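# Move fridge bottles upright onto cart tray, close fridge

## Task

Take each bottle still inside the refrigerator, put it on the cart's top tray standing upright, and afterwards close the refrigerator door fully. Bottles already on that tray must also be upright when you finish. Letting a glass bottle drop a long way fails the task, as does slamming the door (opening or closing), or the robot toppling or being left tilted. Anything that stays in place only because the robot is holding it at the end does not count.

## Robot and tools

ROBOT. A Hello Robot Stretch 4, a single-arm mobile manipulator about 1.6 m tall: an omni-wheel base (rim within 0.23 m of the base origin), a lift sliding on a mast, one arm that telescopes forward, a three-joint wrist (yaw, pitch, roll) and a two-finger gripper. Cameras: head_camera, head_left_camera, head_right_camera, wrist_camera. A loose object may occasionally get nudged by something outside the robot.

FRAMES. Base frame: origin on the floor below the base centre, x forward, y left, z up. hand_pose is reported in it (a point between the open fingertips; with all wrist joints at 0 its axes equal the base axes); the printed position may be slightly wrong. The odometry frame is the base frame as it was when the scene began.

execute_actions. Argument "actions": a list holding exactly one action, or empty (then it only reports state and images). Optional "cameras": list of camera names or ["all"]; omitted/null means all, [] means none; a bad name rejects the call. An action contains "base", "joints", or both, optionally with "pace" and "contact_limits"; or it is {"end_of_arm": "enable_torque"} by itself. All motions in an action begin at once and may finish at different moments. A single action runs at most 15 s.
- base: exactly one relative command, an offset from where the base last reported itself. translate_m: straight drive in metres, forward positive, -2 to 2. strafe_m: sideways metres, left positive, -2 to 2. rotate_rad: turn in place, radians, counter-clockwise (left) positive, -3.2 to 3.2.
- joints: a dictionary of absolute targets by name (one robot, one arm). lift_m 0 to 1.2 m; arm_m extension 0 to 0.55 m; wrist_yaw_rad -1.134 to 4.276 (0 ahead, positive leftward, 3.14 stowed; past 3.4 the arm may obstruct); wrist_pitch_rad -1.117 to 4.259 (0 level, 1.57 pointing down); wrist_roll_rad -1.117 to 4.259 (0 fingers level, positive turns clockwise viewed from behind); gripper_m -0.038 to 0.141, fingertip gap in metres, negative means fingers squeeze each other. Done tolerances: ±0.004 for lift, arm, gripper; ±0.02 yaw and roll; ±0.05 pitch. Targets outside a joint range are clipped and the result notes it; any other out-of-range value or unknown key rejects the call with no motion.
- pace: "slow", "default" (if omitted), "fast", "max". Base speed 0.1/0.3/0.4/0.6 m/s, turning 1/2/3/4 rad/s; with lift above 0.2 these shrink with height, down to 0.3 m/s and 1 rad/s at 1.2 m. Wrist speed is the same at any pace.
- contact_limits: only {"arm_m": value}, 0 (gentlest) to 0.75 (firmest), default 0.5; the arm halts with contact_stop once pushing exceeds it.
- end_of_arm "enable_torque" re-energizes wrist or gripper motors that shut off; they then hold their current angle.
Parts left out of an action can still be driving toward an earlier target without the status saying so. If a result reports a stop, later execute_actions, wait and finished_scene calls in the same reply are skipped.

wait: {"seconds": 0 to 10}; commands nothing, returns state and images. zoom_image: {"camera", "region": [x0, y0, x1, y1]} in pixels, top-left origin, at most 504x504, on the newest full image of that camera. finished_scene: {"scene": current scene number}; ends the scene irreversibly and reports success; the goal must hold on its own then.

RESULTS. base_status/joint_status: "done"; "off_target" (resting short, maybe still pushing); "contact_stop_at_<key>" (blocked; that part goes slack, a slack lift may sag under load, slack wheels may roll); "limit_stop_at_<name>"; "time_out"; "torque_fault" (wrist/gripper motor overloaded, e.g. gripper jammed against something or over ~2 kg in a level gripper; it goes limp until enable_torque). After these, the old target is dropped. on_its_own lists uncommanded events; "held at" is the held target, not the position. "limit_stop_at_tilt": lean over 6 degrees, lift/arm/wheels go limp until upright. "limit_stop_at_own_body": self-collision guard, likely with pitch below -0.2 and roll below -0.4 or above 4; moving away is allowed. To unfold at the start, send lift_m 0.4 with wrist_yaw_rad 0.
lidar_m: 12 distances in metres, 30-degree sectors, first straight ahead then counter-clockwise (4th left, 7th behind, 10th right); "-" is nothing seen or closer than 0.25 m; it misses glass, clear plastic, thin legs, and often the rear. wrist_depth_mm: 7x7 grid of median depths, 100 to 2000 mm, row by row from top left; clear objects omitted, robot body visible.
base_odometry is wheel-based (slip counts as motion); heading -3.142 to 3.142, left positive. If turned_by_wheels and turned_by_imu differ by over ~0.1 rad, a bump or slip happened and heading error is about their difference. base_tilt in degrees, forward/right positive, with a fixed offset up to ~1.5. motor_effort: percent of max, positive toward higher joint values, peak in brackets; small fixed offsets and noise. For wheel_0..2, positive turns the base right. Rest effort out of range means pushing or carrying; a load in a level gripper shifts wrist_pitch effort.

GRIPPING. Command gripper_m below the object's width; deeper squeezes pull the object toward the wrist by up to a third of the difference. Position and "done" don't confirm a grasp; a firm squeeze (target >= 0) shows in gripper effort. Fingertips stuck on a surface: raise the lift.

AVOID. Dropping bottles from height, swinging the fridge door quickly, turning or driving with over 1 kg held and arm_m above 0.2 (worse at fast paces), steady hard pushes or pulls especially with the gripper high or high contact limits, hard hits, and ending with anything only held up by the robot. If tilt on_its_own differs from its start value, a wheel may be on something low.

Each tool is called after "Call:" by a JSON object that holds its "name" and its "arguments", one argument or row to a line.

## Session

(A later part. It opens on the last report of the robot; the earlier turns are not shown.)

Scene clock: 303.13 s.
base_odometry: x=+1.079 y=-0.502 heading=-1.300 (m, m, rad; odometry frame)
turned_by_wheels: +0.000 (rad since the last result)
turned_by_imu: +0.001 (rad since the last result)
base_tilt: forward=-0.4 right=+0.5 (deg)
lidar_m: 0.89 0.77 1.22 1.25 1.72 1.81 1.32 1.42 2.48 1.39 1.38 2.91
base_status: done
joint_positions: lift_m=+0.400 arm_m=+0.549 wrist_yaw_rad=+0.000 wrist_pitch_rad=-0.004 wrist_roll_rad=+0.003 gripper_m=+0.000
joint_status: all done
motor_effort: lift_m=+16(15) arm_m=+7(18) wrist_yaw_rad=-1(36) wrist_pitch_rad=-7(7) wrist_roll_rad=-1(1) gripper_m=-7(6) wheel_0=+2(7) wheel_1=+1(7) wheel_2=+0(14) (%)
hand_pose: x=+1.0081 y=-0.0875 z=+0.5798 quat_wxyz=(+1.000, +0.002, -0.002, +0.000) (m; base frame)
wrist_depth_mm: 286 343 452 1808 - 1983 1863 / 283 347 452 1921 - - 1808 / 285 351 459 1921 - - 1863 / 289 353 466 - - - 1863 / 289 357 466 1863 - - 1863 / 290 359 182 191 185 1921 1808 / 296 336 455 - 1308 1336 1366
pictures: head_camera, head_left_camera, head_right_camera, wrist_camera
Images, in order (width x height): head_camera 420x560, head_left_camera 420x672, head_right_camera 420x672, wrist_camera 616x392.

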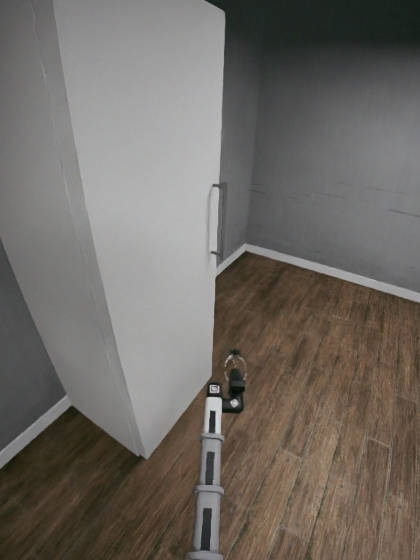

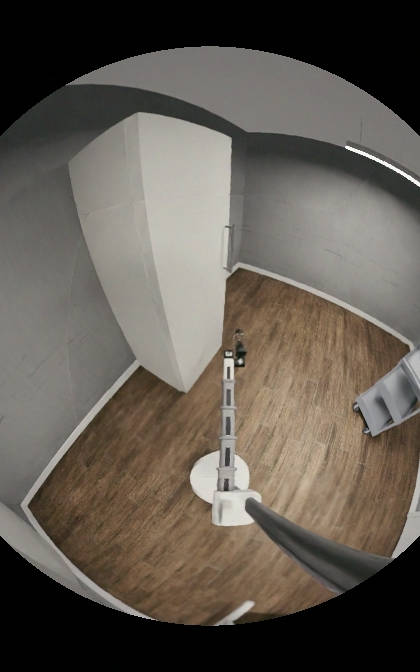

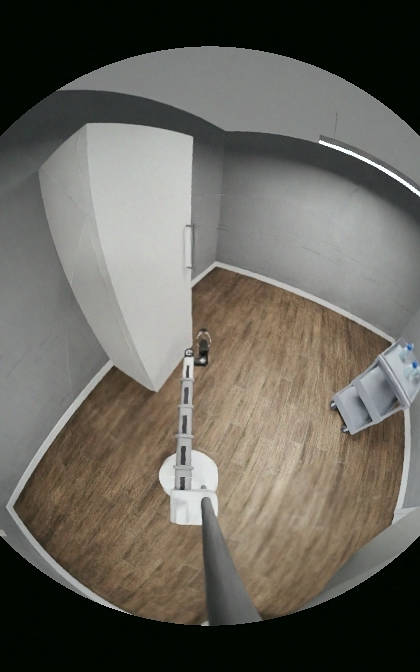

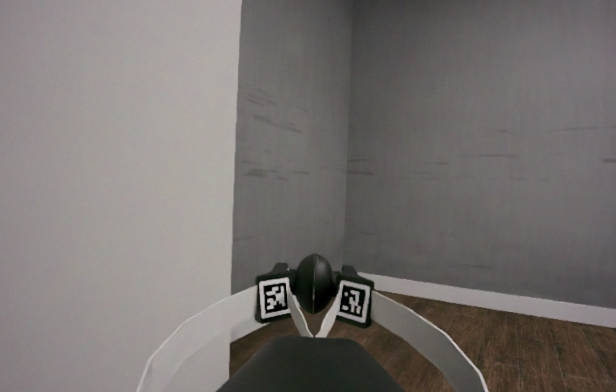

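Call:
{"name": "execute_actions", "arguments": {
  "actions": [
    {"joints":{"arm_m":0.0}}
  ],
  "cameras": []
}}

Call:
{"name": "execute_actions", "arguments": {
  "actions": [
    {"base":{"rotate_rad":1.05}}
  ],
  "cameras": []
}}

Call:
{"name": "execute_actions", "arguments": {
  "actions": [
    {"base":{"strafe_m":-0.9}}
  ],
  "cameras": ["head_camera"]
}}

Call:
{"name": "execute_actions", "arguments": {
  "actions": [
    {"joints":{"arm_m":0.3},"pace":"slow","contact_limits":{"arm_m":0.35}}
  ],
  "cameras": ["head_camera","wrist_camera"]
}}

Scene clock: 314.93 s.
base_odometry: x=+1.079 y=-0.502 heading=-1.300 (m, m, rad; odometry frame)
turned_by_wheels: +0.000 (rad since the last result)
turned_by_imu: +0.001 (rad since the last result)
base_tilt: forward=-0.4 right=+0.3 (deg)
lidar_m: 0.91 0.76 1.22 1.26 1.73 1.82 1.31 1.42 2.48 1.40 1.39 2.90
base_status: not commanded
joint_positions: lift_m=+0.400 arm_m=+0.001 wrist_yaw_rad=+0.000 wrist_pitch_rad=-0.004 wrist_roll_rad=+0.003 gripper_m=+0.000
joint_status: all done
motor_effort: lift_m=+16(15) arm_m=-8(7) wrist_yaw_rad=-1(1) wrist_pitch_rad=-8(7) wrist_roll_rad=-2(0) gripper_m=-6(6) wheel_0=+2(2) wheel_1=+1(1) wheel_2=+0(0) (%)
hand_pose: x=+0.4608 y=-0.0874 z=+0.5797 quat_wxyz=(+1.000, +0.002, -0.002, +0.000) (m; base frame)
wrist_depth_mm: 508 621 809 - - - - / 508 627 820 - - - - / 517 640 831 - - - - / 517 640 831 - - - - / 517 647 842 - - - - / 525 640 182 191 186 1921 - / 525 603 831 - 1308 1308 1397
pictures: none
No camera images: the call's "cameras" was empty. Leave "cameras" out to get every camera's image.

Scene clock: 316.67 s.
base_odometry: x=+1.079 y=-0.502 heading=-0.249 (m, m, rad; odometry frame)
turned_by_wheels: +1.050 (rad since the last result)
turned_by_imu: +1.052 (rad since the last result)
base_tilt: forward=-0.4 right=+0.3 (deg)
lidar_m: 1.21 1.25 1.69 1.81 1.32 1.44 2.47 1.39 1.40 2.90 0.90 0.77
base_status: done
joint_positions: lift_m=+0.400 arm_m=+0.001 wrist_yaw_rad=+0.000 wrist_pitch_rad=-0.004 wrist_roll_rad=+0.003 gripper_m=+0.000
joint_status: not commanded
motor_effort: lift_m=+16(16) arm_m=-7(7) wrist_yaw_rad=+0(1) wrist_pitch_rad=-7(7) wrist_roll_rad=+0(1) gripper_m=-8(8) wheel_0=+1(6) wheel_1=+0(3) wheel_2=+1(6) (%)
hand_pose: x=+0.4608 y=-0.0874 z=+0.5797 quat_wxyz=(+1.000, +0.002, -0.002, +0.000) (m; base frame)
wrist_depth_mm: 976 991 991 1008 1008 778 539 / 991 1008 1008 1008 1025 768 535 / 991 1008 1008 1008 1025 768 525 / 1008 1008 1025 1008 1025 759 521 / 1025 1008 1008 991 1025 759 521 / 1042 1008 182 191 185 732 517 / 1042 1025 1025 - 1025 627 521
pictures: none
No camera images: the call's "cameras" was empty. Leave "cameras" out to get every camera's image.

Scene clock: 321.00 s.
base_odometry: x=+0.857 y=-1.374 heading=-0.249 (m, m, rad; odometry frame)
turned_by_wheels: +0.000 (rad since the last result)
turned_by_imu: +0.000 (rad since the last result)
base_tilt: forward=-0.5 right=+0.3 (deg)
lidar_m: 0.60 0.65 1.74 2.71 2.08 2.61 0.89 0.86 2.12 2.01 1.88 0.66
base_status: done
joint_positions: lift_m=+0.400 arm_m=+0.001 wrist_yaw_rad=+0.000 wrist_pitch_rad=-0.004 wrist_roll_rad=+0.003 gripper_m=+0.000
joint_status: not commanded
motor_effort: lift_m=+15(15) arm_m=-7(8) wrist_yaw_rad=-1(1) wrist_pitch_rad=-7(7) wrist_roll_rad=-1(2) gripper_m=-6(8) wheel_0=+0(4) wheel_1=+0(9) wheel_2=+1(2) (%)
hand_pose: x=+0.4608 y=-0.0874 z=+0.5797 quat_wxyz=(+1.000, +0.002, -0.002, +0.000) (m; base frame)
wrist_depth_mm: 407 410 413 410 415 1042 1042 / 407 410 410 407 415 1078 1078 / 413 413 413 415 415 1042 1042 / 413 415 415 418 421 1060 1060 / 415 415 418 418 424 1060 1078 / 413 415 181 191 185 1078 1078 / 418 418 421 - 424 1060 1098
pictures: head_camera
Images, in order (width x height): head_camera 420x560.

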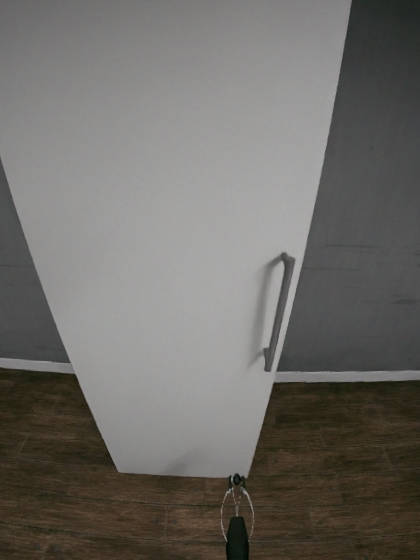

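Scene clock: 323.93 s.
base_odometry: x=+0.857 y=-1.374 heading=-0.250 (m, m, rad; odometry frame)
turned_by_wheels: +0.000 (rad since the last result)
turned_by_imu: +0.004 (rad since the last result)
base_tilt: forward=-0.4 right=+0.3 (deg)
lidar_m: 0.59 0.64 1.74 2.72 2.10 2.58 0.87 0.88 2.12 2.01 1.86 0.67
base_status: not commanded
joint_positions: lift_m=+0.400 arm_m=+0.186 wrist_yaw_rad=-0.006 wrist_pitch_rad=-0.005 wrist_roll_rad=+0.003 gripper_m=+0.000
joint_status: arm_m contact_stop (moved +0.184 of +0.299)
on_its_own: arm_m is slack since a contact_stop (your +0.300 is given up); wrist_yaw_rad is at rest, and its effort (+17) is outside its rest range (-13 to +13)
motor_effort: lift_m=+16(15) arm_m=+0(22) wrist_yaw_rad=+17(41) wrist_pitch_rad=-4(7) wrist_roll_rad=-1(2) gripper_m=-7(6) wheel_0=+1(5) wheel_1=+1(5) wheel_2=-3(12) (%)
contact_limits: arm_m 0.35
hand_pose: x=+0.6446 y=-0.0891 z=+0.5800 quat_wxyz=(+1.000, +0.002, -0.002, -0.003) (m; base frame)
wrist_depth_mm: 227 229 229 231 231 842 866 / 228 229 229 232 233 866 866 / 229 230 232 233 234 878 866 / 229 232 234 235 235 866 878 / 230 232 234 235 236 866 878 / 231 233 184 200 185 878 891 / 235 234 236 - 238 878 891
pictures: head_camera, wrist_camera
Images, in order (width x height): head_camera 420x560, wrist_camera 616x392.

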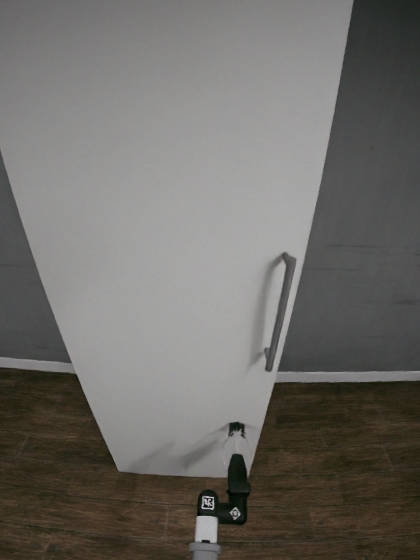

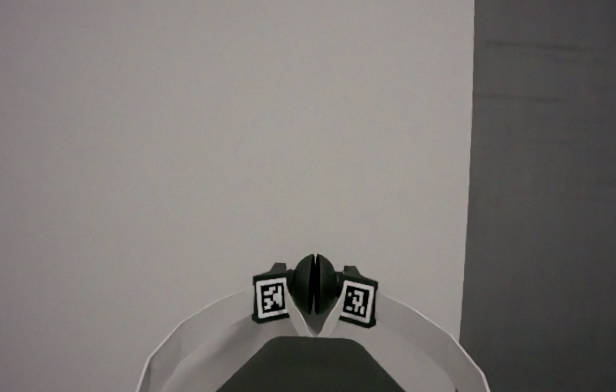

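Call:
{"name": "execute_actions", "arguments": {
  "actions": [
    {"joints":{"arm_m":0.13}}
  ],
  "cameras": ["head_left_camera"]
}}

Call:
{"name": "finished_scene", "arguments": {
  "scene": 2
}}

Scene clock: 329.30 s.
base_odometry: x=+0.857 y=-1.374 heading=-0.249 (m, m, rad; odometry frame)
turned_by_wheels: +0.000 (rad since the last result)
turned_by_imu: +0.001 (rad since the last result)
base_tilt: forward=-0.3 right=+0.2 (deg)
lidar_m: 0.60 0.64 1.73 2.73 2.10 2.59 0.88 0.86 2.11 2.01 1.87 0.68
base_status: not commanded
joint_positions: lift_m=+0.400 arm_m=+0.131 wrist_yaw_rad=+0.000 wrist_pitch_rad=-0.004 wrist_roll_rad=+0.003 gripper_m=+0.000
joint_status: all done
motor_effort: lift_m=+16(15) arm_m=-7(8) wrist_yaw_rad=+0(16) wrist_pitch_rad=-6(6) wrist_roll_rad=-2(1) gripper_m=-7(7) wheel_0=+1(1) wheel_1=+0(1) wheel_2=+0(4) (%)
hand_pose: x=+0.5906 y=-0.0875 z=+0.5798 quat_wxyz=(+1.000, +0.002, -0.002, +0.000) (m; base frame)
wrist_depth_mm: 281 283 283 285 285 904 917 / 282 282 283 283 285 917 931 / 283 283 285 286 287 917 917 / 285 285 286 287 286 946 931 / 286 287 289 290 289 931 917 / 287 289 182 191 186 946 931 / 287 290 290 - 291 946 931
pictures: head_left_camera
Images, in order (width x height): head_left_camera 420x672.

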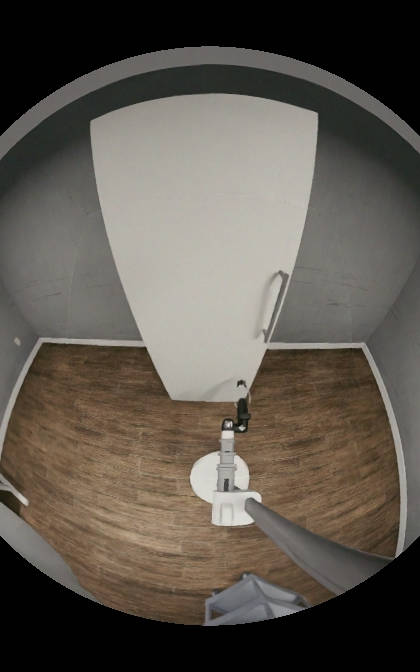

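The scene is finished: the task was done.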